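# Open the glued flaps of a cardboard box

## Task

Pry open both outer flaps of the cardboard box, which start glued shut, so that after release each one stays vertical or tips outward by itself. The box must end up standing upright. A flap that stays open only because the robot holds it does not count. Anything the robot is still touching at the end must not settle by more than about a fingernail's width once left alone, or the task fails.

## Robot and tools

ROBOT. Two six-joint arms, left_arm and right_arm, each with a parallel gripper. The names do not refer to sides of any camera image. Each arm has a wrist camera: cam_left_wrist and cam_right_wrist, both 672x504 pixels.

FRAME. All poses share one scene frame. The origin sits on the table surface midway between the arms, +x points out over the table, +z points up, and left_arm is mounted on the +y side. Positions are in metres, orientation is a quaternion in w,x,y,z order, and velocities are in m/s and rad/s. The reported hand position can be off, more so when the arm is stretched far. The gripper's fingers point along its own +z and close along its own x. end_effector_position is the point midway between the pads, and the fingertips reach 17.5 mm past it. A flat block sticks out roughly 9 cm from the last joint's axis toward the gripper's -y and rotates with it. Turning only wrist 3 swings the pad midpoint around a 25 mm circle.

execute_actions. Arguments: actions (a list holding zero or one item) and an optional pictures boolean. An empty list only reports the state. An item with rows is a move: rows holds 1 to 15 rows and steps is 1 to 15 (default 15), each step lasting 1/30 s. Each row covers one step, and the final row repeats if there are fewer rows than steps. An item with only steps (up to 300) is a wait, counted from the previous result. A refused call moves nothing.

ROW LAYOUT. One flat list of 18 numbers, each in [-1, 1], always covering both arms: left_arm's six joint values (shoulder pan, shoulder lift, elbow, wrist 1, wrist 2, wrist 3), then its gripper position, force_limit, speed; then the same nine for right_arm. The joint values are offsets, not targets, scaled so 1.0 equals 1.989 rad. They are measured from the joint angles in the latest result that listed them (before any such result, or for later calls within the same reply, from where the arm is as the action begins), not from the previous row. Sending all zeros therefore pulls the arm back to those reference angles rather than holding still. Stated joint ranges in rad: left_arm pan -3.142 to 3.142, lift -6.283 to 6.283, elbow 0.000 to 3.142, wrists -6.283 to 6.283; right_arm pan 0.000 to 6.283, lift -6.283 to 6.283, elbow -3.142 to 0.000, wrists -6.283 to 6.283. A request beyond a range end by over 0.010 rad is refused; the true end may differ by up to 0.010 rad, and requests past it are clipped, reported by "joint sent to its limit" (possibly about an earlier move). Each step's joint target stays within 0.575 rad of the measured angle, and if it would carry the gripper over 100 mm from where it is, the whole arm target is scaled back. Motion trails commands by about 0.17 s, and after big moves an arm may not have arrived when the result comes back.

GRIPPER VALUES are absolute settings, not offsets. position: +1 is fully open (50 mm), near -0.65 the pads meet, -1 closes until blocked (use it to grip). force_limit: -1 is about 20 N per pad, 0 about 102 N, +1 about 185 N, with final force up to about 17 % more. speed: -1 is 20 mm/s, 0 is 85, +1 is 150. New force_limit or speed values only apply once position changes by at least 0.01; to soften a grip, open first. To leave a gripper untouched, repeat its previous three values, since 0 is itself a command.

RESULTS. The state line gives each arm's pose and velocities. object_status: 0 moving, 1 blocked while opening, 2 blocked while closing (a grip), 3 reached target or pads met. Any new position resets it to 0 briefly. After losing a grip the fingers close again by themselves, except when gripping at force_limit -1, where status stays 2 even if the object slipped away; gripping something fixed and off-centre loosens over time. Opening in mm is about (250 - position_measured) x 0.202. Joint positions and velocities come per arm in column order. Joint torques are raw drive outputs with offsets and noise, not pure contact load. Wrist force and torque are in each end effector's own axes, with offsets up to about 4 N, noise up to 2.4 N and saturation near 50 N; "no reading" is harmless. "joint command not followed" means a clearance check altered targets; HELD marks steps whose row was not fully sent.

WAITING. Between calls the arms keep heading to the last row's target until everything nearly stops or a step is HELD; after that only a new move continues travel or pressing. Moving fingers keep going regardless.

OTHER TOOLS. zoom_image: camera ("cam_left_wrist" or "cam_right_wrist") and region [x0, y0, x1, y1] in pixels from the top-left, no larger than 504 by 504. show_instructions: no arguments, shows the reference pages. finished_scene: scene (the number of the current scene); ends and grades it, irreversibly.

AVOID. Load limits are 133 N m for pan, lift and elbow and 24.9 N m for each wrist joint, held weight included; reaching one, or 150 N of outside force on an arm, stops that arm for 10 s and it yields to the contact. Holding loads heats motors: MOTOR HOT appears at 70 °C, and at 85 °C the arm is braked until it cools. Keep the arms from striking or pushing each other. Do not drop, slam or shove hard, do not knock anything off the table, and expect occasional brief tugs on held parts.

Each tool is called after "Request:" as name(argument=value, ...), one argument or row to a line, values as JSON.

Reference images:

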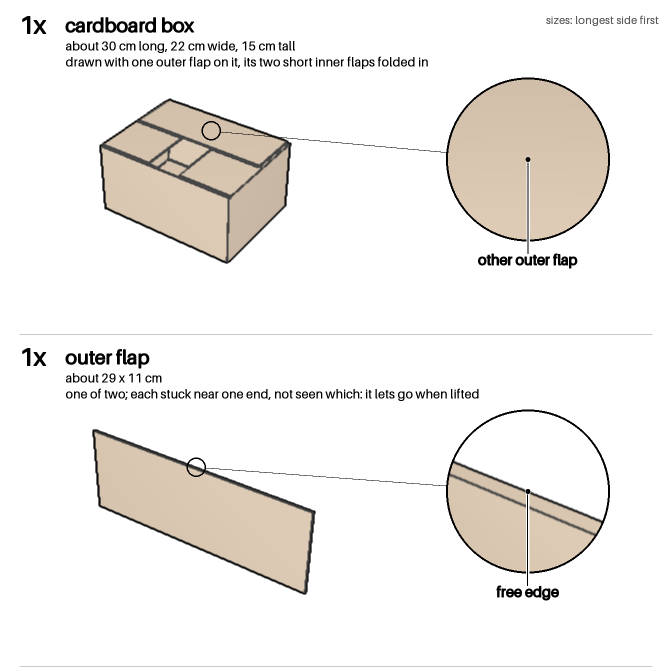

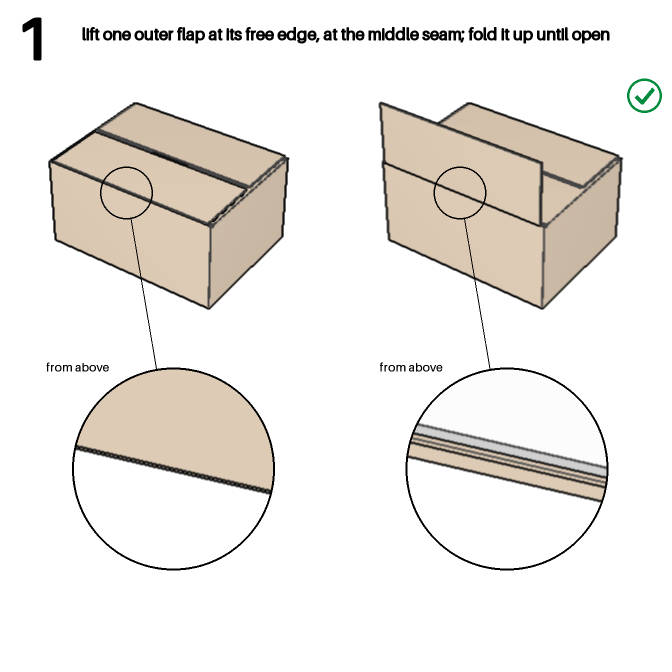

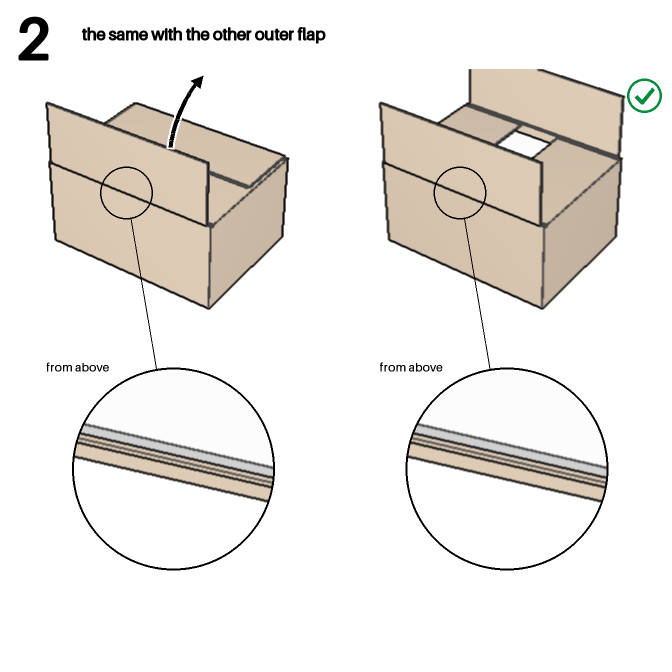

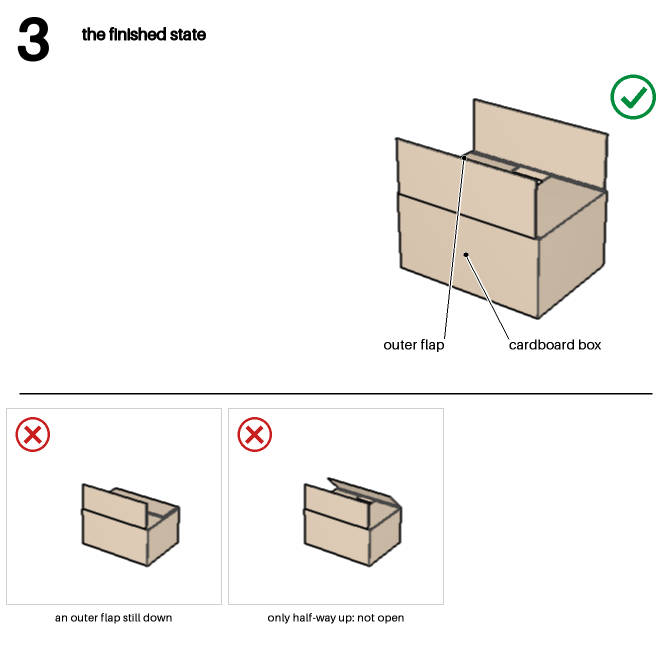

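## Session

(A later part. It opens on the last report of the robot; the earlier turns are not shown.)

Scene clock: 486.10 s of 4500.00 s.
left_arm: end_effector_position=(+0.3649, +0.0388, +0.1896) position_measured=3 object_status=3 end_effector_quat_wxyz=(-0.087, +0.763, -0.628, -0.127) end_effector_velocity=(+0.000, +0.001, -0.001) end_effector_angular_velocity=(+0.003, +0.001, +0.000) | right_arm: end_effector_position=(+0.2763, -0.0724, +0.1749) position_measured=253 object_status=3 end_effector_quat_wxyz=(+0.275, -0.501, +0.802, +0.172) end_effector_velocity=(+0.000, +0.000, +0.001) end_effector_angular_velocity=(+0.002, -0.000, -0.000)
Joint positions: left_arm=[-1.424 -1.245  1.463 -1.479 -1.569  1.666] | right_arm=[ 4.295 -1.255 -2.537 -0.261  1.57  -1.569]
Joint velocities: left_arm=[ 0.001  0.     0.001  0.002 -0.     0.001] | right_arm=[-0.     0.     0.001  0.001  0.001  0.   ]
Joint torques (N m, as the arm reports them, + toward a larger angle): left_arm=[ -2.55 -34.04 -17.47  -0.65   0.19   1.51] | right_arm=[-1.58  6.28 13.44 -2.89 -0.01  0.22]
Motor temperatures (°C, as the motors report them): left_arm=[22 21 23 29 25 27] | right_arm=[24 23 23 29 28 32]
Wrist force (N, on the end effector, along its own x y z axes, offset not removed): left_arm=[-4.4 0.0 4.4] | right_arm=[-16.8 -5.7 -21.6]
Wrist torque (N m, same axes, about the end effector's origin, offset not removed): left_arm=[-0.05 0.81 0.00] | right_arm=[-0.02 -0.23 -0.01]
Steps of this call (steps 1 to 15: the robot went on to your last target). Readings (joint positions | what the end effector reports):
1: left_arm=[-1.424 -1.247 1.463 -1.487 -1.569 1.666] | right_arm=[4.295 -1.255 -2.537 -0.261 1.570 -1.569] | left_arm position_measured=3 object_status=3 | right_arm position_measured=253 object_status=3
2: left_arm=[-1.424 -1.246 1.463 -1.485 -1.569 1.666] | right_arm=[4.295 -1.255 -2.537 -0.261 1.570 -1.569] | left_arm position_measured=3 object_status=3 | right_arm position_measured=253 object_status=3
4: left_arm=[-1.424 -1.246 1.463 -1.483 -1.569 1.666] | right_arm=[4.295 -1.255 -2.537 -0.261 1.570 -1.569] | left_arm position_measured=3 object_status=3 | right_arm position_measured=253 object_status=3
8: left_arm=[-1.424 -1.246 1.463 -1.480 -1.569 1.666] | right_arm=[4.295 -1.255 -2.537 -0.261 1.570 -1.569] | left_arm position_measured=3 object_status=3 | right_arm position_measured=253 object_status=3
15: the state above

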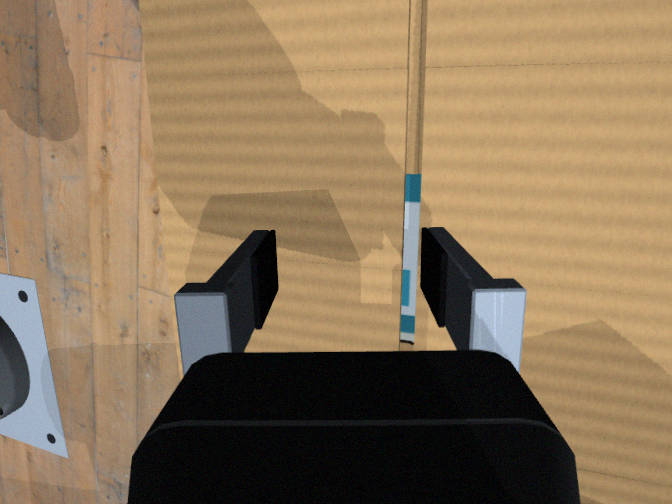

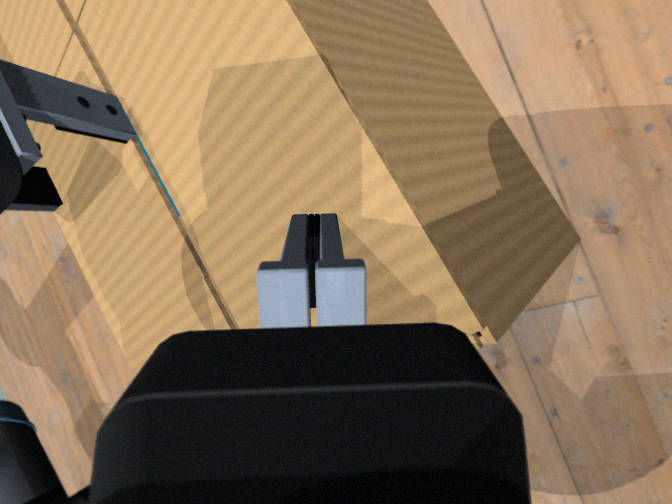

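Request:
execute_actions(
  actions=[
    {"rows":[[0.0063,-0.0015,0.0151,-0.0136,0,0.0063,1,0,0,0,0,0,0,0,0,-1,0,0]]},
  ],
  pictures=false,
)

Request:
execute_actions(
  actions=[
    {"rows":[[0,0.0010,0.0038,-0.0049,0,0,1,0,0,0,0,0,0,0,0,-1,0,0]]},
  ],
)

Request:
zoom_image(
  camera="cam_left_wrist",
  region=[360,170,500,310],
)

Scene clock: 502.40 s of 4500.00 s.
left_arm: end_effector_position=(+0.3695, +0.0456, +0.1800) position_measured=3 object_status=3 end_effector_quat_wxyz=(-0.085, +0.763, -0.628, -0.129) end_effector_velocity=(+0.002, +0.003, -0.003) end_effector_angular_velocity=(+0.001, +0.001, +0.003) | right_arm: end_effector_position=(+0.2763, -0.0724, +0.1750) position_measured=253 object_status=3 end_effector_quat_wxyz=(+0.275, -0.501, +0.802, +0.172) end_effector_velocity=(+0.000, +0.000, +0.001) end_effector_angular_velocity=(+0.003, -0.001, -0.000)
Joint positions: left_arm=[-1.412 -1.248  1.492 -1.505 -1.569  1.678] | right_arm=[ 4.295 -1.255 -2.537 -0.261  1.57  -1.569]
Joint velocities: left_arm=[ 0.006 -0.001  0.009 -0.007  0.     0.003] | right_arm=[-0.     0.001  0.001  0.001  0.     0.   ]
Joint torques (N m, as the arm reports them, + toward a larger angle): left_arm=[  5.19 -46.48 -16.61  -3.31   0.12   2.31] | right_arm=[-0.38  3.44 12.04 -3.55 -0.24  0.2 ]
Motor temperatures (°C, as the motors report them): left_arm=[22 21 23 29 25 27] | right_arm=[24 23 23 29 28 32]
Wrist force (N, on the end effector, along its own x y z axes, offset not removed): left_arm=[-2.5 -1.7 0.8] | right_arm=[-13.4 -2.4 -19.5]
Wrist torque (N m, same axes, about the end effector's origin, offset not removed): left_arm=[-0.11 0.46 0.30] | right_arm=[0.73 -0.56 -0.14]
Steps of this call (steps 1 to 15: the robot went on to your last target; steps 16 to 90: nothing new was sent; then 12.80 s passed at rest; steps 91 to 105: all 15 steps of this action). Readings (joint positions | what the end effector reports):
91: left_arm=[-1.424 -1.245 1.463 -1.479 -1.569 1.666] | right_arm=[4.295 -1.255 -2.537 -0.261 1.570 -1.569] | left_arm position_measured=3 object_status=3 | right_arm position_measured=253 object_status=3
92: left_arm=[-1.423 -1.245 1.465 -1.481 -1.569 1.667] | right_arm=[4.295 -1.255 -2.537 -0.261 1.570 -1.569] | left_arm position_measured=3 object_status=3 | right_arm position_measured=253 object_status=3
94: left_arm=[-1.418 -1.246 1.475 -1.490 -1.569 1.671] | right_arm=[4.295 -1.255 -2.537 -0.261 1.570 -1.569] | left_arm position_measured=3 object_status=3 | right_arm position_measured=253 object_status=3
98: left_arm=[-1.414 -1.248 1.487 -1.500 -1.569 1.676] | right_arm=[4.295 -1.255 -2.537 -0.261 1.570 -1.569] | left_arm position_measured=3 object_status=3 | right_arm position_measured=253 object_status=3
105: the state above

Scene clock: 502.90 s of 4500.00 s.
left_arm: end_effector_position=(+0.3695, +0.0457, +0.1762) position_measured=3 object_status=3 end_effector_quat_wxyz=(-0.085, +0.763, -0.628, -0.128) end_effector_velocity=(+0.001, +0.001, -0.002) end_effector_angular_velocity=(+0.002, +0.001, +0.001) | right_arm: end_effector_position=(+0.2763, -0.0724, +0.1750) position_measured=253 object_status=3 end_effector_quat_wxyz=(+0.275, -0.501, +0.802, +0.172) end_effector_velocity=(+0.000, +0.000, -0.000) end_effector_angular_velocity=(-0.000, +0.001, -0.001)
Joint positions: left_arm=[-1.411 -1.246  1.5   -1.515 -1.569  1.678] | right_arm=[ 4.295 -1.255 -2.537 -0.261  1.57  -1.569]
Joint velocities: left_arm=[ 0.002  0.001  0.003 -0.002  0.     0.001] | right_arm=[-0.    -0.     0.    -0.    -0.     0.001]
Joint torques (N m, as the arm reports them, + toward a larger angle): left_arm=[ -7.19 -30.75 -14.54  -3.1    0.2   -0.34] | right_arm=[-0.36  4.29 13.25 -3.9   0.01  0.09]
Motor temperatures (°C, as the motors report them): left_arm=[22 21 23 29 25 27] | right_arm=[24 23 23 29 28 32]
Wrist force (N, on the end effector, along its own x y z axes, offset not removed): left_arm=[-3.3 1.3 -1.4] | right_arm=[-16.8 -6.2 -20.7]
Wrist torque (N m, same axes, about the end effector's origin, offset not removed): left_arm=[0.09 0.52 0.13] | right_arm=[-0.09 0.05 -0.19]
Steps of this call (steps 1 to 15: all 15 steps of this action). Readings (joint positions | what the end effector reports):
1: left_arm=[-1.411 -1.248 1.493 -1.505 -1.569 1.678] | right_arm=[4.295 -1.255 -2.537 -0.261 1.570 -1.569] | left_arm position_measured=3 object_status=3 | right_arm position_measured=253 object_status=3
2: left_arm=[-1.411 -1.248 1.493 -1.506 -1.569 1.678] | right_arm=[4.295 -1.255 -2.537 -0.261 1.570 -1.569] | left_arm position_measured=3 object_status=3 | right_arm position_measured=253 object_status=3
4: left_arm=[-1.411 -1.248 1.496 -1.509 -1.569 1.678] | right_arm=[4.295 -1.255 -2.537 -0.261 1.570 -1.569] | left_arm position_measured=3 object_status=3 | right_arm position_measured=253 object_status=3
8: left_arm=[-1.411 -1.247 1.498 -1.513 -1.569 1.678] | right_arm=[4.295 -1.255 -2.537 -0.261 1.570 -1.569] | left_arm position_measured=3 object_status=3 | right_arm position_measured=253 object_status=3
15: the state above

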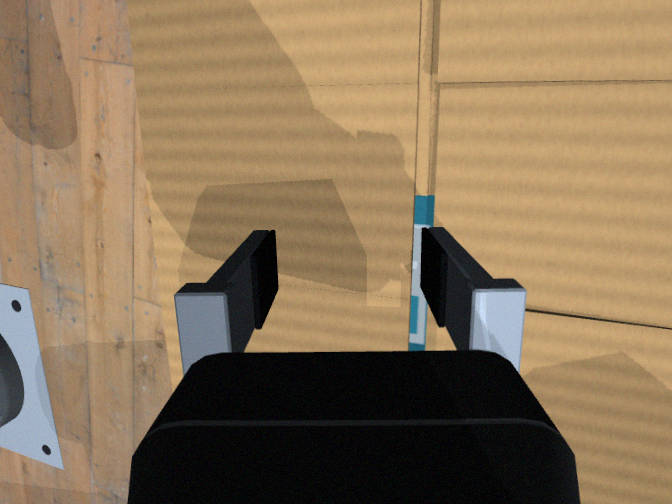

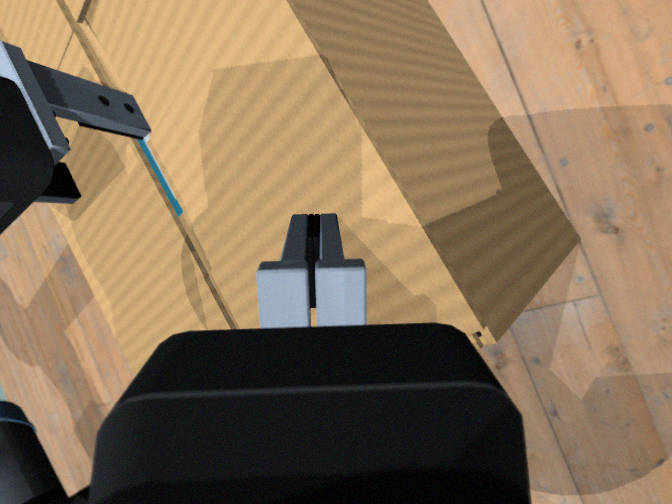

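Region (360, 170, 500, 310) of cam_left_wrist's 672x504 image, scaled by 3.600, with more detail than that image has.

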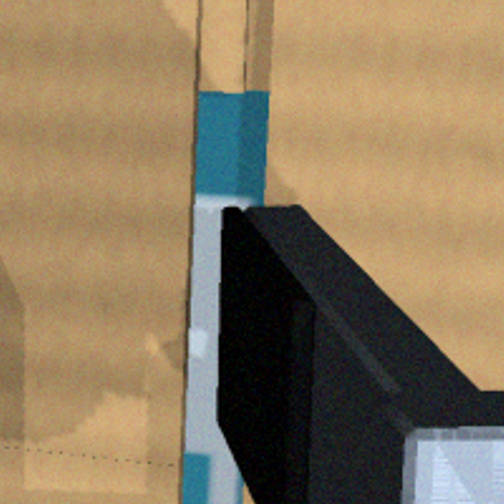

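Good. Down 3 mm.

Request:
execute_actions(
  actions=[
    {"rows":[[0,0.0008,0.0029,-0.0037,0,0,1,0,0,0,0,0,0,0,0,-1,0,0]],"steps":13},
  ],
  pictures=false,
)

Scene clock: 506.73 s of 4500.00 s.
left_arm: end_effector_position=(+0.3695, +0.0457, +0.1735) position_measured=3 object_status=3 end_effector_quat_wxyz=(-0.085, +0.763, -0.628, -0.128) end_effector_velocity=(-0.000, -0.001, -0.001) end_effector_angular_velocity=(-0.000, -0.000, -0.002) | right_arm: end_effector_position=(+0.2763, -0.0724, +0.1750) position_measured=253 object_status=3 end_effector_quat_wxyz=(+0.275, -0.501, +0.802, +0.172) end_effector_velocity=(-0.000, -0.000, -0.000) end_effector_angular_velocity=(+0.000, +0.001, +0.000)
Joint positions: left_arm=[-1.412 -1.245  1.505 -1.522 -1.569  1.678] | right_arm=[ 4.295 -1.255 -2.537 -0.261  1.57  -1.569]
Joint velocities: left_arm=[-0.001  0.001  0.002 -0.003  0.     0.001] | right_arm=[-0.     0.    -0.    -0.     0.001 -0.   ]
Joint torques (N m, as the arm reports them, + toward a larger angle): left_arm=[ 4.01 -7.34  0.22 -1.73  0.19  0.5 ] | right_arm=[-1.32  3.41 13.6  -3.67 -0.07  0.02]
Motor temperatures (°C, as the motors report them): left_arm=[22 21 23 29 25 27] | right_arm=[24 23 23 29 28 32]
Wrist force (N, on the end effector, along its own x y z axes, offset not removed): left_arm=[-16.5 0.7 -42.7] | right_arm=[-17.2 -4.0 -22.4]
Wrist torque (N m, same axes, about the end effector's origin, offset not removed): left_arm=[-0.45 1.42 0.22] | right_arm=[0.28 0.02 -0.26]
Steps of this call (steps 1 to 15: the robot went on to your last target; steps 16 to 90: nothing new was sent; then 0.40 s passed at rest; steps 91 to 103: all 13 steps of this action). Readings (joint positions | what the end effector reports):
91: left_arm=[-1.412 -1.246 1.500 -1.515 -1.569 1.678] | right_arm=[4.295 -1.255 -2.537 -0.261 1.570 -1.569] | left_arm position_measured=3 object_status=3 | right_arm position_measured=253 object_status=3
92: left_arm=[-1.412 -1.246 1.500 -1.516 -1.569 1.678] | right_arm=[4.295 -1.255 -2.537 -0.261 1.570 -1.569] | left_arm position_measured=3 object_status=3 | right_arm position_measured=253 object_status=3
94: left_arm=[-1.412 -1.246 1.502 -1.518 -1.569 1.678] | right_arm=[4.295 -1.255 -2.537 -0.261 1.570 -1.569] | left_arm position_measured=3 object_status=3 | right_arm position_measured=253 object_status=3
98: left_arm=[-1.412 -1.245 1.504 -1.521 -1.569 1.678] | right_arm=[4.295 -1.255 -2.537 -0.261 1.570 -1.569] | left_arm position_measured=3 object_status=3 | right_arm position_measured=253 object_status=3
103: the state above

Request:
execute_actions(
  actions=[
    {"rows":[[0,-0.0045,0.0041,0.0004,0,0,1,0,0,0,0,0,0,0,0,-1,0,0]],"steps":14},
  ],
  pictures=false,
)

Scene clock: 514.63 s of 4500.00 s.
left_arm: end_effector_position=(+0.3685, +0.0490, +0.1748) position_measured=3 object_status=3 end_effector_quat_wxyz=(-0.085, +0.763, -0.628, -0.128) end_effector_velocity=(+0.000, +0.001, +0.002) end_effector_angular_velocity=(-0.003, -0.001, +0.001) | right_arm: end_effector_position=(+0.2763, -0.0724, +0.1750) position_measured=253 object_status=3 end_effector_quat_wxyz=(+0.275, -0.501, +0.802, +0.172) end_effector_velocity=(-0.000, +0.000, +0.001) end_effector_angular_velocity=(+0.003, +0.001, -0.001)
Joint positions: left_arm=[-1.411 -1.253  1.513 -1.521 -1.569  1.678] | right_arm=[ 4.295 -1.255 -2.537 -0.261  1.57  -1.569]
Joint velocities: left_arm=[ 0.001 -0.004  0.     0.     0.    -0.   ] | right_arm=[0.    0.001 0.001 0.    0.001 0.002]
Joint torques (N m, as the arm reports them, + toward a larger angle): left_arm=[ -4.74 -38.1   -8.65   1.71   0.25  -0.08] | right_arm=[-1.26  3.99 12.8  -3.87  0.14 -0.03]
Motor temperatures (°C, as the motors report them): left_arm=[22 21 23 29 25 27] | right_arm=[24 23 23 29 28 32]
Wrist force (N, on the end effector, along its own x y z axes, offset not removed): left_arm=[-2.3 -5.1 -15.7] | right_arm=[-16.8 -6.4 -21.6]
Wrist torque (N m, same axes, about the end effector's origin, offset not removed): left_arm=[-0.54 0.63 0.09] | right_arm=[-0.04 -0.09 -0.13]
Steps of this call (steps 1 to 15: the robot went on to your last target; steps 16 to 90: nothing new was sent; then 4.43 s passed at rest; steps 91 to 104: all 14 steps of this action). Readings (joint positions | what the end effector reports):
91: left_arm=[-1.411 -1.245 1.505 -1.522 -1.569 1.678] | right_arm=[4.295 -1.255 -2.537 -0.261 1.570 -1.569] | left_arm position_measured=3 object_status=3 | right_arm position_measured=253 object_status=3
92: left_arm=[-1.411 -1.245 1.506 -1.522 -1.569 1.678] | right_arm=[4.295 -1.255 -2.537 -0.261 1.570 -1.569] | left_arm position_measured=3 object_status=3 | right_arm position_measured=253 object_status=3
94: left_arm=[-1.411 -1.248 1.509 -1.522 -1.569 1.678] | right_arm=[4.295 -1.255 -2.537 -0.261 1.570 -1.569] | left_arm position_measured=3 object_status=3 | right_arm position_measured=253 object_status=3
98: left_arm=[-1.411 -1.252 1.512 -1.521 -1.569 1.678] | right_arm=[4.295 -1.255 -2.537 -0.261 1.570 -1.569] | left_arm position_measured=3 object_status=3 | right_arm position_measured=253 object_status=3
104: the state above

Request:
execute_actions(
  actions=[
    {"rows":[[0,-0.0003,0.0030,-0.0027,0,0,1,0,0,0,0,0,0,0,0,-1,0,0]],"steps":13},
  ],
)

Request:
zoom_image(
  camera="cam_left_wrist",
  region=[360,170,500,310],
)

Scene clock: 520.20 s of 4500.00 s.
left_arm: end_effector_position=(+0.3682, +0.0497, +0.1730) position_measured=3 object_status=3 end_effector_quat_wxyz=(-0.085, +0.763, -0.628, -0.128) end_effector_velocity=(+0.000, +0.000, -0.001) end_effector_angular_velocity=(-0.001, -0.000, +0.000) | right_arm: end_effector_position=(+0.2763, -0.0724, +0.1750) position_measured=253 object_status=3 end_effector_quat_wxyz=(+0.275, -0.501, +0.802, +0.172) end_effector_velocity=(-0.000, -0.000, -0.001) end_effector_angular_velocity=(-0.001, +0.001, -0.000)
Joint positions: left_arm=[-1.412 -1.254  1.519 -1.526 -1.569  1.678] | right_arm=[ 4.295 -1.255 -2.537 -0.261  1.57  -1.569]
Joint velocities: left_arm=[ 0.001  0.     0.001 -0.003  0.     0.   ] | right_arm=[-0.     0.    -0.001  0.     0.001  0.   ]
Joint torques (N m, as the arm reports them, + toward a larger angle): left_arm=[  3.88 -32.19  -7.92  -1.22   0.17   0.5 ] | right_arm=[-2.23  4.36 12.38 -3.65 -0.25  0.16]
Motor temperatures (°C, as the motors report them): left_arm=[22 21 23 29 25 27] | right_arm=[24 23 23 29 28 32]
Wrist force (N, on the end effector, along its own x y z axes, offset not removed): left_arm=[-2.7 -7.1 -13.5] | right_arm=[-19.0 -8.6 -20.9]
Wrist torque (N m, same axes, about the end effector's origin, offset not removed): left_arm=[-0.21 0.60 0.22] | right_arm=[-0.39 0.41 -0.17]
Steps of this call (steps 1 to 15: the robot went on to your last target; steps 16 to 90: nothing new was sent; then 2.13 s passed at rest; steps 91 to 103: all 13 steps of this action). Readings (joint positions | what the end effector reports):
91: left_arm=[-1.412 -1.254 1.513 -1.521 -1.569 1.678] | right_arm=[4.295 -1.255 -2.537 -0.261 1.570 -1.569] | left_arm position_measured=3 object_status=3 | right_arm position_measured=253 object_status=3
92: left_arm=[-1.412 -1.254 1.514 -1.521 -1.569 1.678] | right_arm=[4.295 -1.255 -2.537 -0.261 1.570 -1.569] | left_arm position_measured=3 object_status=3 | right_arm position_measured=253 object_status=3
94: left_arm=[-1.412 -1.254 1.516 -1.523 -1.569 1.678] | right_arm=[4.295 -1.255 -2.537 -0.261 1.570 -1.569] | left_arm position_measured=3 object_status=3 | right_arm position_measured=253 object_status=3
98: left_arm=[-1.412 -1.254 1.518 -1.525 -1.569 1.678] | right_arm=[4.295 -1.255 -2.537 -0.261 1.570 -1.569] | left_arm position_measured=3 object_status=3 | right_arm position_measured=253 object_status=3
103: the state above

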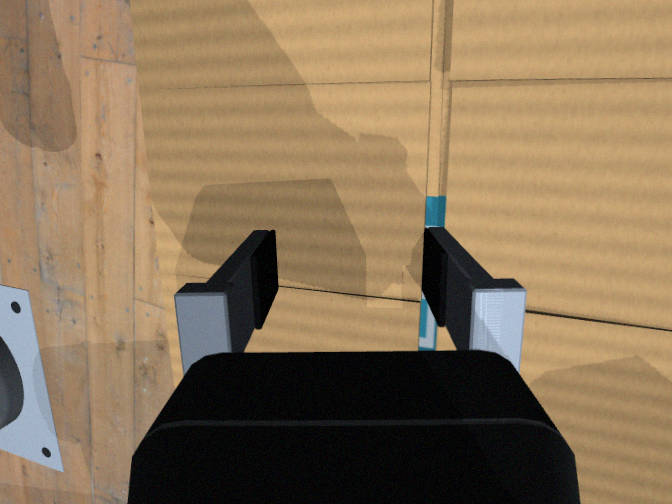

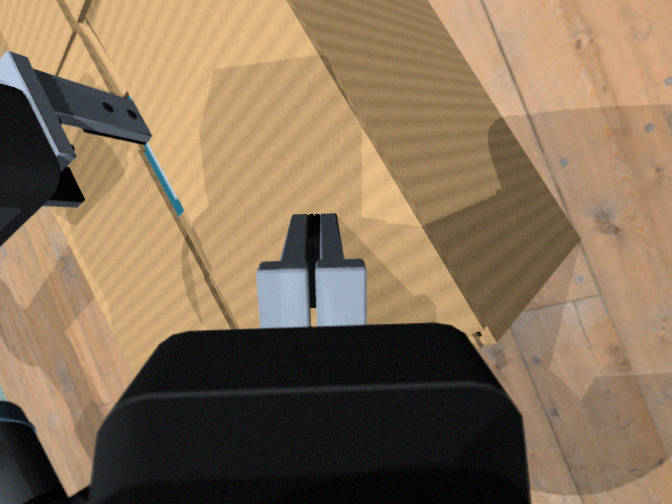

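Region (360, 170, 500, 310) of cam_left_wrist's 672x504 image, scaled by 3.600, with more detail than that image has.

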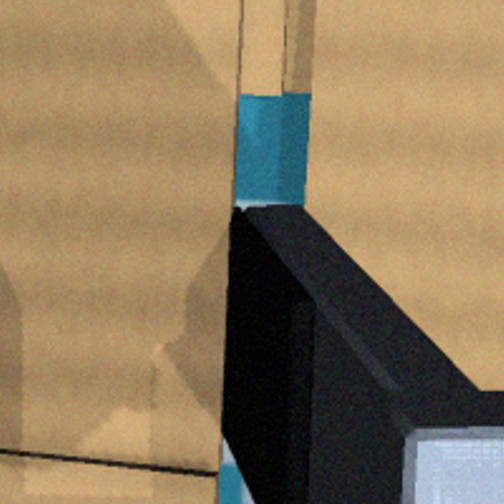

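Pad tip is now under the near flap's edge. Continue along the finger.

Request:
execute_actions(
  actions=[
    {"rows":[[0,-0.0004,0.0045,-0.0041,0,0,1,0,0,0,0,0,0,0,0,-1,0,0]],"steps":13},
  ],
  pictures=false,
)

Scene clock: 525.80 s of 4500.00 s.
left_arm: end_effector_position=(+0.3680, +0.0507, +0.1702) position_measured=3 object_status=3 end_effector_quat_wxyz=(-0.085, +0.763, -0.628, -0.128) end_effector_velocity=(-0.000, +0.000, -0.001) end_effector_angular_velocity=(+0.000, +0.000, -0.001) | right_arm: end_effector_position=(+0.2763, -0.0724, +0.1750) position_measured=253 object_status=3 end_effector_quat_wxyz=(+0.275, -0.501, +0.802, +0.172) end_effector_velocity=(-0.000, -0.000, -0.001) end_effector_angular_velocity=(-0.002, +0.001, +0.000)
Joint positions: left_arm=[-1.411 -1.255  1.527 -1.534 -1.569  1.678] | right_arm=[ 4.295 -1.255 -2.537 -0.261  1.57  -1.569]
Joint velocities: left_arm=[-0.001  0.     0.004 -0.004  0.     0.001] | right_arm=[ 0.    -0.001 -0.001 -0.001  0.     0.   ]
Joint torques (N m, as the arm reports them, + toward a larger angle): left_arm=[ -4.42 -32.05   0.68   2.39  -0.67  -0.32] | right_arm=[-2.97  4.03 13.63 -4.01  0.23  0.08]
Motor temperatures (°C, as the motors report them): left_arm=[22 21 23 29 25 27] | right_arm=[24 23 23 29 28 32]
Wrist force (N, on the end effector, along its own x y z axes, offset not removed): left_arm=[5.9 -8.6 -24.7] | right_arm=[-22.4 1.1 -15.7]
Wrist torque (N m, same axes, about the end effector's origin, offset not removed): left_arm=[-0.74 1.04 0.18] | right_arm=[0.00 0.29 0.03]
Steps of this call (steps 1 to 15: the robot went on to your last target; steps 16 to 90: nothing new was sent; then 2.17 s passed at rest; steps 91 to 103: all 13 steps of this action). Readings (joint positions | what the end effector reports):
91: left_arm=[-1.411 -1.254 1.519 -1.526 -1.569 1.678] | right_arm=[4.295 -1.255 -2.537 -0.261 1.570 -1.569] | left_arm position_measured=3 object_status=3 | right_arm position_measured=253 object_status=3
92: left_arm=[-1.411 -1.254 1.520 -1.527 -1.569 1.678] | right_arm=[4.295 -1.255 -2.537 -0.261 1.570 -1.569] | left_arm position_measured=3 object_status=3 | right_arm position_measured=253 object_status=3
94: left_arm=[-1.411 -1.254 1.522 -1.530 -1.569 1.678] | right_arm=[4.295 -1.255 -2.537 -0.261 1.570 -1.569] | left_arm position_measured=3 object_status=3 | right_arm position_measured=253 object_status=3
98: left_arm=[-1.411 -1.255 1.526 -1.533 -1.569 1.678] | right_arm=[4.295 -1.255 -2.537 -0.261 1.570 -1.569] | left_arm position_measured=3 object_status=3 | right_arm position_measured=253 object_status=3
103: the state above

Request:
execute_actions(
  actions=[
    {"rows":[[0,0.0139,-0.0192,0.0254,0,0,1,0,0,0,0,0,0,0,0,-1,0,0]]},
  ],
)

Scene clock: 532.23 s of 4500.00 s.
left_arm: end_effector_position=(+0.3681, +0.0502, +0.1700) position_measured=3 object_status=3 end_effector_quat_wxyz=(-0.096, +0.761, -0.626, -0.144) end_effector_velocity=(+0.000, -0.001, +0.001) end_effector_angular_velocity=(+0.008, +0.002, +0.001) | right_arm: end_effector_position=(+0.2763, -0.0724, +0.1750) position_measured=253 object_status=3 end_effector_quat_wxyz=(+0.275, -0.501, +0.802, +0.172) end_effector_velocity=(-0.000, -0.000, -0.001) end_effector_angular_velocity=(-0.003, +0.000, +0.000)
Joint positions: left_arm=[-1.412 -1.228  1.49  -1.485 -1.569  1.678] | right_arm=[ 4.295 -1.255 -2.537 -0.261  1.57  -1.569]
Joint velocities: left_arm=[-0.     0.008 -0.013  0.013  0.    -0.001] | right_arm=[-0.    -0.001 -0.001 -0.001 -0.001 -0.001]
Joint torques (N m, as the arm reports them, + toward a larger angle): left_arm=[  6.03 -17.59 -10.39   4.59  -0.94   0.59] | right_arm=[-1.61  2.52 11.73 -3.65  0.03 -0.07]
Motor temperatures (°C, as the motors report them): left_arm=[22 21 23 29 25 27] | right_arm=[24 23 23 29 28 32]
Wrist force (N, on the end effector, along its own x y z axes, offset not removed): left_arm=[-0.9 -4.6 -30.7] | right_arm=[-18.9 2.1 -17.3]
Wrist torque (N m, same axes, about the end effector's origin, offset not removed): left_arm=[-0.37 1.55 0.11] | right_arm=[-0.18 -0.52 -0.20]
Steps of this call (steps 1 to 15: the robot went on to your last target; steps 16 to 90: nothing new was sent; then 2.93 s passed at rest; steps 91 to 105: all 15 steps of this action). Readings (joint positions | what the end effector reports):
91: left_arm=[-1.412 -1.255 1.528 -1.534 -1.569 1.678] | right_arm=[4.295 -1.255 -2.537 -0.261 1.570 -1.569] | left_arm position_measured=3 object_status=3 | right_arm position_measured=253 object_status=3
92: left_arm=[-1.412 -1.253 1.525 -1.531 -1.569 1.678] | right_arm=[4.295 -1.255 -2.537 -0.261 1.570 -1.569] | left_arm position_measured=3 object_status=3 | right_arm position_measured=253 object_status=3
94: left_arm=[-1.412 -1.244 1.512 -1.515 -1.569 1.678] | right_arm=[4.295 -1.255 -2.537 -0.261 1.570 -1.569] | left_arm position_measured=3 object_status=3 | right_arm position_measured=253 object_status=3
98: left_arm=[-1.412 -1.233 1.497 -1.494 -1.569 1.678] | right_arm=[4.295 -1.255 -2.537 -0.261 1.570 -1.569] | left_arm position_measured=3 object_status=3 | right_arm position_measured=253 object_status=3
105: the state above

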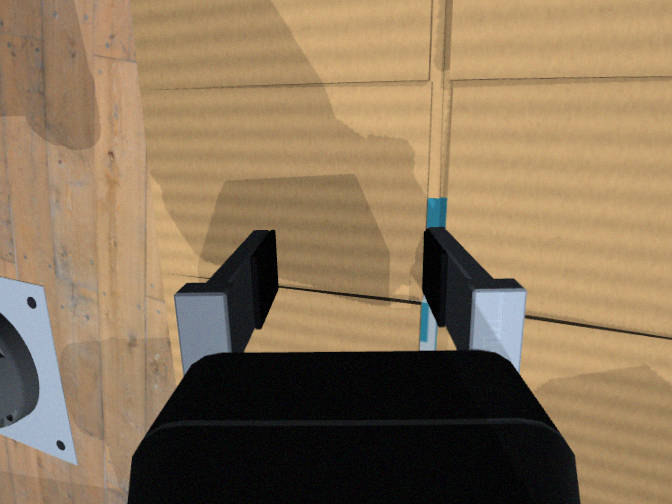

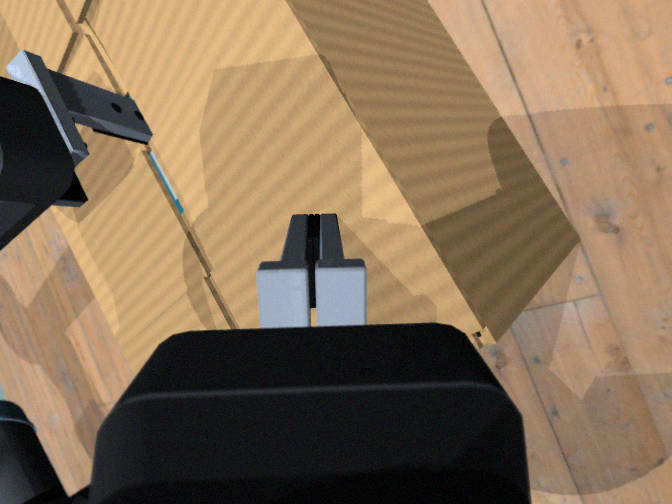

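Request:
execute_actions(
  actions=[
    {"rows":[[0,-0.0030,-0.0024,0.0055,0,0,1,0,0,0,0,0,0,0,0,-1,0,0]]},
  ],
  pictures=false,
)

Request:
execute_actions(
  actions=[
    {"rows":[[0,-0.0022,-0.0030,0.0052,0,0,1,0,0,0,0,0,0,0,0,-1,0,0]]},
  ],
)

Scene clock: 539.37 s of 4500.00 s.
left_arm: end_effector_position=(+0.3677, +0.0515, +0.1747) position_measured=3 object_status=3 end_effector_quat_wxyz=(-0.096, +0.761, -0.626, -0.144) end_effector_velocity=(-0.001, +0.000, +0.001) end_effector_angular_velocity=(+0.000, +0.000, -0.003) | right_arm: end_effector_position=(+0.2763, -0.0724, +0.1750) position_measured=253 object_status=3 end_effector_quat_wxyz=(+0.275, -0.501, +0.802, +0.172) end_effector_velocity=(+0.000, -0.001, -0.001) end_effector_angular_velocity=(-0.002, -0.001, -0.001)
Joint positions: left_arm=[-1.411 -1.234  1.486 -1.474 -1.569  1.678] | right_arm=[ 4.295 -1.255 -2.537 -0.261  1.57  -1.569]
Joint velocities: left_arm=[-0.002 -0.003 -0.     0.003  0.     0.   ] | right_arm=[-0.    -0.001 -0.001 -0.001 -0.002 -0.   ]
Joint torques (N m, as the arm reports them, + toward a larger angle): left_arm=[ -1.74 -47.41 -25.01   3.23  -0.64  -0.85] | right_arm=[-1.32  3.15  9.16 -3.87  0.35  0.04]
Motor temperatures (°C, as the motors report them): left_arm=[22 21 23 29 25 27] | right_arm=[24 23 23 29 28 32]
Wrist force (N, on the end effector, along its own x y z axes, offset not removed): left_arm=[7.6 1.8 -2.5] | right_arm=[-21.5 1.1 -14.8]
Wrist torque (N m, same axes, about the end effector's origin, offset not removed): left_arm=[-0.35 0.74 0.27] | right_arm=[0.22 -0.22 -0.01]
Steps of this call (steps 1 to 15: the robot went on to your last target; steps 16 to 90: nothing new was sent; then 3.63 s passed at rest; steps 91 to 105: all 15 steps of this action). Readings (joint positions | what the end effector reports):
91: left_arm=[-1.411 -1.227 1.489 -1.483 -1.569 1.678] | right_arm=[4.295 -1.255 -2.537 -0.261 1.570 -1.569] | left_arm position_measured=3 object_status=3 | right_arm position_measured=253 object_status=3
92: left_arm=[-1.411 -1.228 1.489 -1.482 -1.569 1.678] | right_arm=[4.295 -1.255 -2.537 -0.261 1.570 -1.569] | left_arm position_measured=3 object_status=3 | right_arm position_measured=253 object_status=3
94: left_arm=[-1.411 -1.230 1.488 -1.479 -1.569 1.678] | right_arm=[4.295 -1.255 -2.537 -0.261 1.570 -1.569] | left_arm position_measured=3 object_status=3 | right_arm position_measured=253 object_status=3
98: left_arm=[-1.411 -1.232 1.486 -1.476 -1.569 1.678] | right_arm=[4.295 -1.255 -2.537 -0.261 1.570 -1.569] | left_arm position_measured=3 object_status=3 | right_arm position_measured=253 object_status=3
105: the state above

Scene clock: 539.87 s of 4500.00 s.
left_arm: end_effector_position=(+0.3675, +0.0522, +0.1791) position_measured=3 object_status=3 end_effector_quat_wxyz=(-0.096, +0.761, -0.626, -0.144) end_effector_velocity=(-0.001, +0.000, +0.001) end_effector_angular_velocity=(+0.002, +0.001, -0.001) | right_arm: end_effector_position=(+0.2763, -0.0724, +0.1750) position_measured=253 object_status=3 end_effector_quat_wxyz=(+0.275, -0.501, +0.802, +0.172) end_effector_velocity=(-0.000, +0.000, +0.000) end_effector_angular_velocity=(+0.000, +0.000, -0.000)
Joint positions: left_arm=[-1.411 -1.238  1.48  -1.464 -1.569  1.678] | right_arm=[ 4.295 -1.255 -2.537 -0.261  1.57  -1.569]
Joint velocities: left_arm=[-0.001 -0.001 -0.002  0.005 -0.    -0.   ] | right_arm=[ 0.     0.001  0.    -0.001  0.     0.001]
Joint torques (N m, as the arm reports them, + toward a larger angle): left_arm=[ -0.32 -49.34 -24.85   3.47  -0.83  -1.31] | right_arm=[-1.56  3.58  8.11 -3.62 -0.04  0.12]
Motor temperatures (°C, as the motors report them): left_arm=[22 21 23 29 25 27] | right_arm=[24 23 23 29 28 32]
Wrist force (N, on the end effector, along its own x y z axes, offset not removed): left_arm=[13.8 1.1 -2.1] | right_arm=[-21.4 0.9 -14.0]
Wrist torque (N m, same axes, about the end effector's origin, offset not removed): left_arm=[-0.30 0.46 0.29] | right_arm=[0.08 -0.16 -0.02]
Steps of this call (steps 1 to 15: all 15 steps of this action). Readings (joint positions | what the end effector reports):
1: left_arm=[-1.411 -1.234 1.486 -1.474 -1.569 1.678] | right_arm=[4.295 -1.255 -2.537 -0.261 1.570 -1.569] | left_arm position_measured=3 object_status=3 | right_arm position_measured=253 object_status=3
2: left_arm=[-1.411 -1.234 1.485 -1.473 -1.569 1.678] | right_arm=[4.295 -1.255 -2.537 -0.261 1.570 -1.569] | left_arm position_measured=3 object_status=3 | right_arm position_measured=253 object_status=3
4: left_arm=[-1.411 -1.236 1.483 -1.470 -1.569 1.678] | right_arm=[4.295 -1.255 -2.537 -0.261 1.570 -1.569] | left_arm position_measured=3 object_status=3 | right_arm position_measured=253 object_status=3
8: left_arm=[-1.411 -1.237 1.481 -1.466 -1.569 1.678] | right_arm=[4.295 -1.255 -2.537 -0.261 1.570 -1.569] | left_arm position_measured=3 object_status=3 | right_arm position_measured=253 object_status=3
15: the state above

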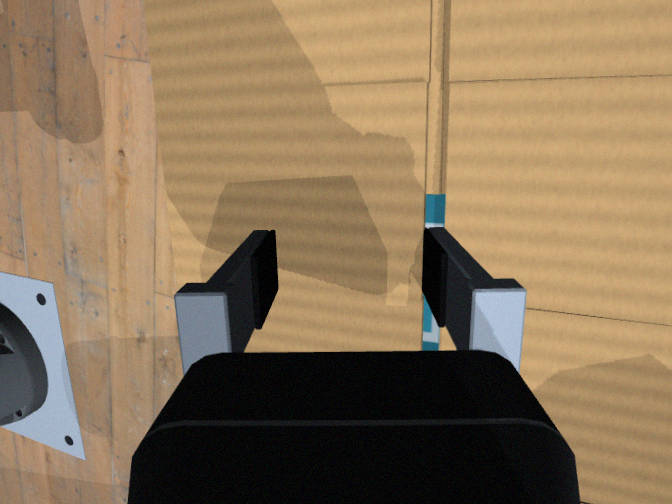

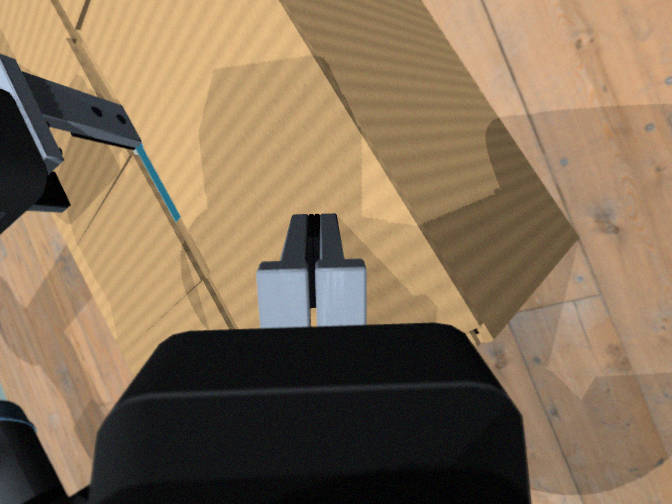

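Still engaged and the near flap seems to rise. Continue.

Request:
execute_actions(
  actions=[
    {"rows":[[0,-0.0022,-0.0030,0.0052,0,0,1,0,0,0,0,0,0,0,0,-1,0,0]]},
  ],
  pictures=false,
)

Request:
execute_actions(
  actions=[
    {"rows":[[0,-0.0024,-0.0027,0.0051,0,0,1,0,0,0,0,0,0,0,0,-1,0,0]]},
  ],
)

Scene clock: 546.80 s of 4500.00 s.
left_arm: end_effector_position=(+0.3673, +0.0530, +0.1835) position_measured=3 object_status=3 end_effector_quat_wxyz=(-0.096, +0.761, -0.626, -0.144) end_effector_velocity=(-0.000, +0.000, +0.000) end_effector_angular_velocity=(+0.001, +0.000, -0.001) | right_arm: end_effector_position=(+0.2763, -0.0724, +0.1750) position_measured=253 object_status=3 end_effector_quat_wxyz=(+0.275, -0.501, +0.802, +0.172) end_effector_velocity=(-0.000, -0.000, +0.000) end_effector_angular_velocity=(+0.000, -0.001, +0.001)
Joint positions: left_arm=[-1.411 -1.242  1.474 -1.454 -1.569  1.678] | right_arm=[ 4.295 -1.255 -2.537 -0.261  1.57  -1.569]
Joint velocities: left_arm=[-0.001 -0.001  0.     0.002  0.     0.   ] | right_arm=[-0.     0.    -0.001  0.001  0.    -0.001]
Joint torques (N m, as the arm reports them, + toward a larger angle): left_arm=[  7.09 -49.79 -26.36   3.43  -0.9   -1.34] | right_arm=[-2.38  4.31  8.13 -3.47 -0.05  0.11]
Motor temperatures (°C, as the motors report them): left_arm=[22 21 23 29 25 27] | right_arm=[24 23 23 29 28 32]
Wrist force (N, on the end effector, along its own x y z axes, offset not removed): left_arm=[12.3 -1.6 -0.5] | right_arm=[-20.1 -1.8 -14.3]
Wrist torque (N m, same axes, about the end effector's origin, offset not removed): left_arm=[-0.88 0.40 0.13] | right_arm=[-0.31 -0.59 -0.08]
Steps of this call (steps 1 to 15: the robot went on to your last target; steps 16 to 90: nothing new was sent; then 3.43 s passed at rest; steps 91 to 105: all 15 steps of this action). Readings (joint positions | what the end effector reports):
91: left_arm=[-1.411 -1.238 1.480 -1.464 -1.569 1.678] | right_arm=[4.295 -1.255 -2.537 -0.261 1.570 -1.569] | left_arm position_measured=3 object_status=3 | right_arm position_measured=253 object_status=3
92: left_arm=[-1.411 -1.238 1.479 -1.463 -1.569 1.678] | right_arm=[4.295 -1.255 -2.537 -0.261 1.570 -1.569] | left_arm position_measured=3 object_status=3 | right_arm position_measured=253 object_status=3
94: left_arm=[-1.411 -1.240 1.477 -1.460 -1.569 1.678] | right_arm=[4.295 -1.255 -2.537 -0.261 1.570 -1.569] | left_arm position_measured=3 object_status=3 | right_arm position_measured=253 object_status=3
98: left_arm=[-1.411 -1.241 1.475 -1.456 -1.569 1.678] | right_arm=[4.295 -1.255 -2.537 -0.261 1.570 -1.569] | left_arm position_measured=3 object_status=3 | right_arm position_measured=253 object_status=3
105: the state above

Scene clock: 547.30 s of 4500.00 s.
left_arm: end_effector_position=(+0.3670, +0.0539, +0.1879) position_measured=3 object_status=3 end_effector_quat_wxyz=(-0.096, +0.761, -0.626, -0.144) end_effector_velocity=(-0.001, +0.000, +0.001) end_effector_angular_velocity=(+0.001, +0.000, -0.002) | right_arm: end_effector_position=(+0.2763, -0.0724, +0.1750) position_measured=253 object_status=3 end_effector_quat_wxyz=(+0.275, -0.501, +0.802, +0.172) end_effector_velocity=(-0.000, +0.000, +0.001) end_effector_angular_velocity=(+0.002, +0.000, +0.001)
Joint positions: left_arm=[-1.411 -1.247  1.469 -1.444 -1.569  1.678] | right_arm=[ 4.295 -1.255 -2.537 -0.261  1.57  -1.569]
Joint velocities: left_arm=[-0.002 -0.001 -0.     0.002  0.    -0.   ] | right_arm=[ 0.     0.002  0.    -0.001  0.001  0.   ]
Joint torques (N m, as the arm reports them, + toward a larger angle): left_arm=[  6.67 -49.68 -27.93   3.    -0.76  -1.3 ] | right_arm=[-2.12  3.75  9.51 -3.8   0.04  0.25]
Motor temperatures (°C, as the motors report them): left_arm=[22 21 23 29 25 27] | right_arm=[24 23 23 29 28 32]
Wrist force (N, on the end effector, along its own x y z axes, offset not removed): left_arm=[9.8 0.9 -0.7] | right_arm=[-22.8 0.1 -14.3]
Wrist torque (N m, same axes, about the end effector's origin, offset not removed): left_arm=[-0.28 0.74 -0.02] | right_arm=[-0.04 0.02 0.00]
Steps of this call (steps 1 to 15: all 15 steps of this action). Readings (joint positions | what the end effector reports):
1: left_arm=[-1.411 -1.242 1.474 -1.454 -1.569 1.678] | right_arm=[4.295 -1.255 -2.537 -0.261 1.570 -1.569] | left_arm position_measured=3 object_status=3 | right_arm position_measured=253 object_status=3
2: left_arm=[-1.411 -1.243 1.473 -1.453 -1.569 1.678] | right_arm=[4.295 -1.255 -2.537 -0.261 1.570 -1.569] | left_arm position_measured=3 object_status=3 | right_arm position_measured=253 object_status=3
4: left_arm=[-1.411 -1.244 1.472 -1.450 -1.569 1.678] | right_arm=[4.295 -1.255 -2.537 -0.261 1.570 -1.569] | left_arm position_measured=3 object_status=3 | right_arm position_measured=253 object_status=3
8: left_arm=[-1.411 -1.246 1.470 -1.446 -1.569 1.678] | right_arm=[4.295 -1.255 -2.537 -0.261 1.570 -1.569] | left_arm position_measured=3 object_status=3 | right_arm position_measured=253 object_status=3
15: the state above

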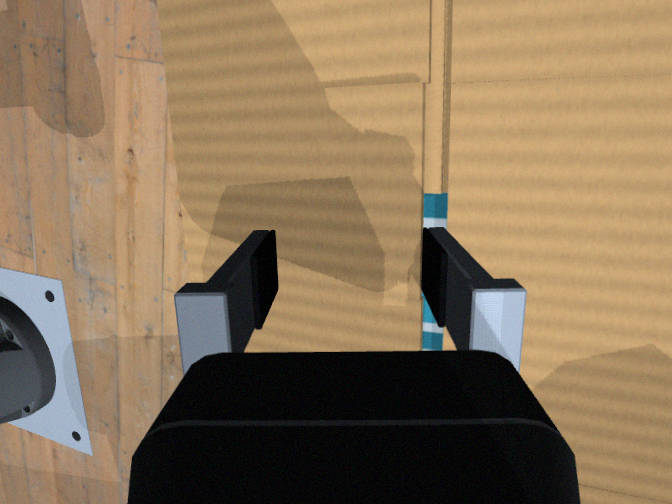

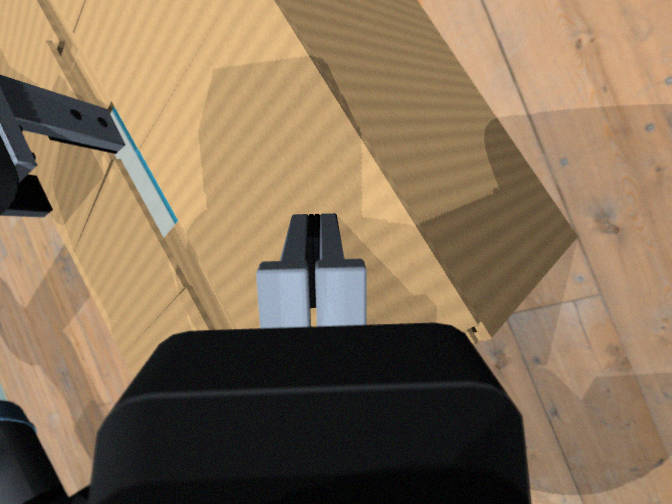

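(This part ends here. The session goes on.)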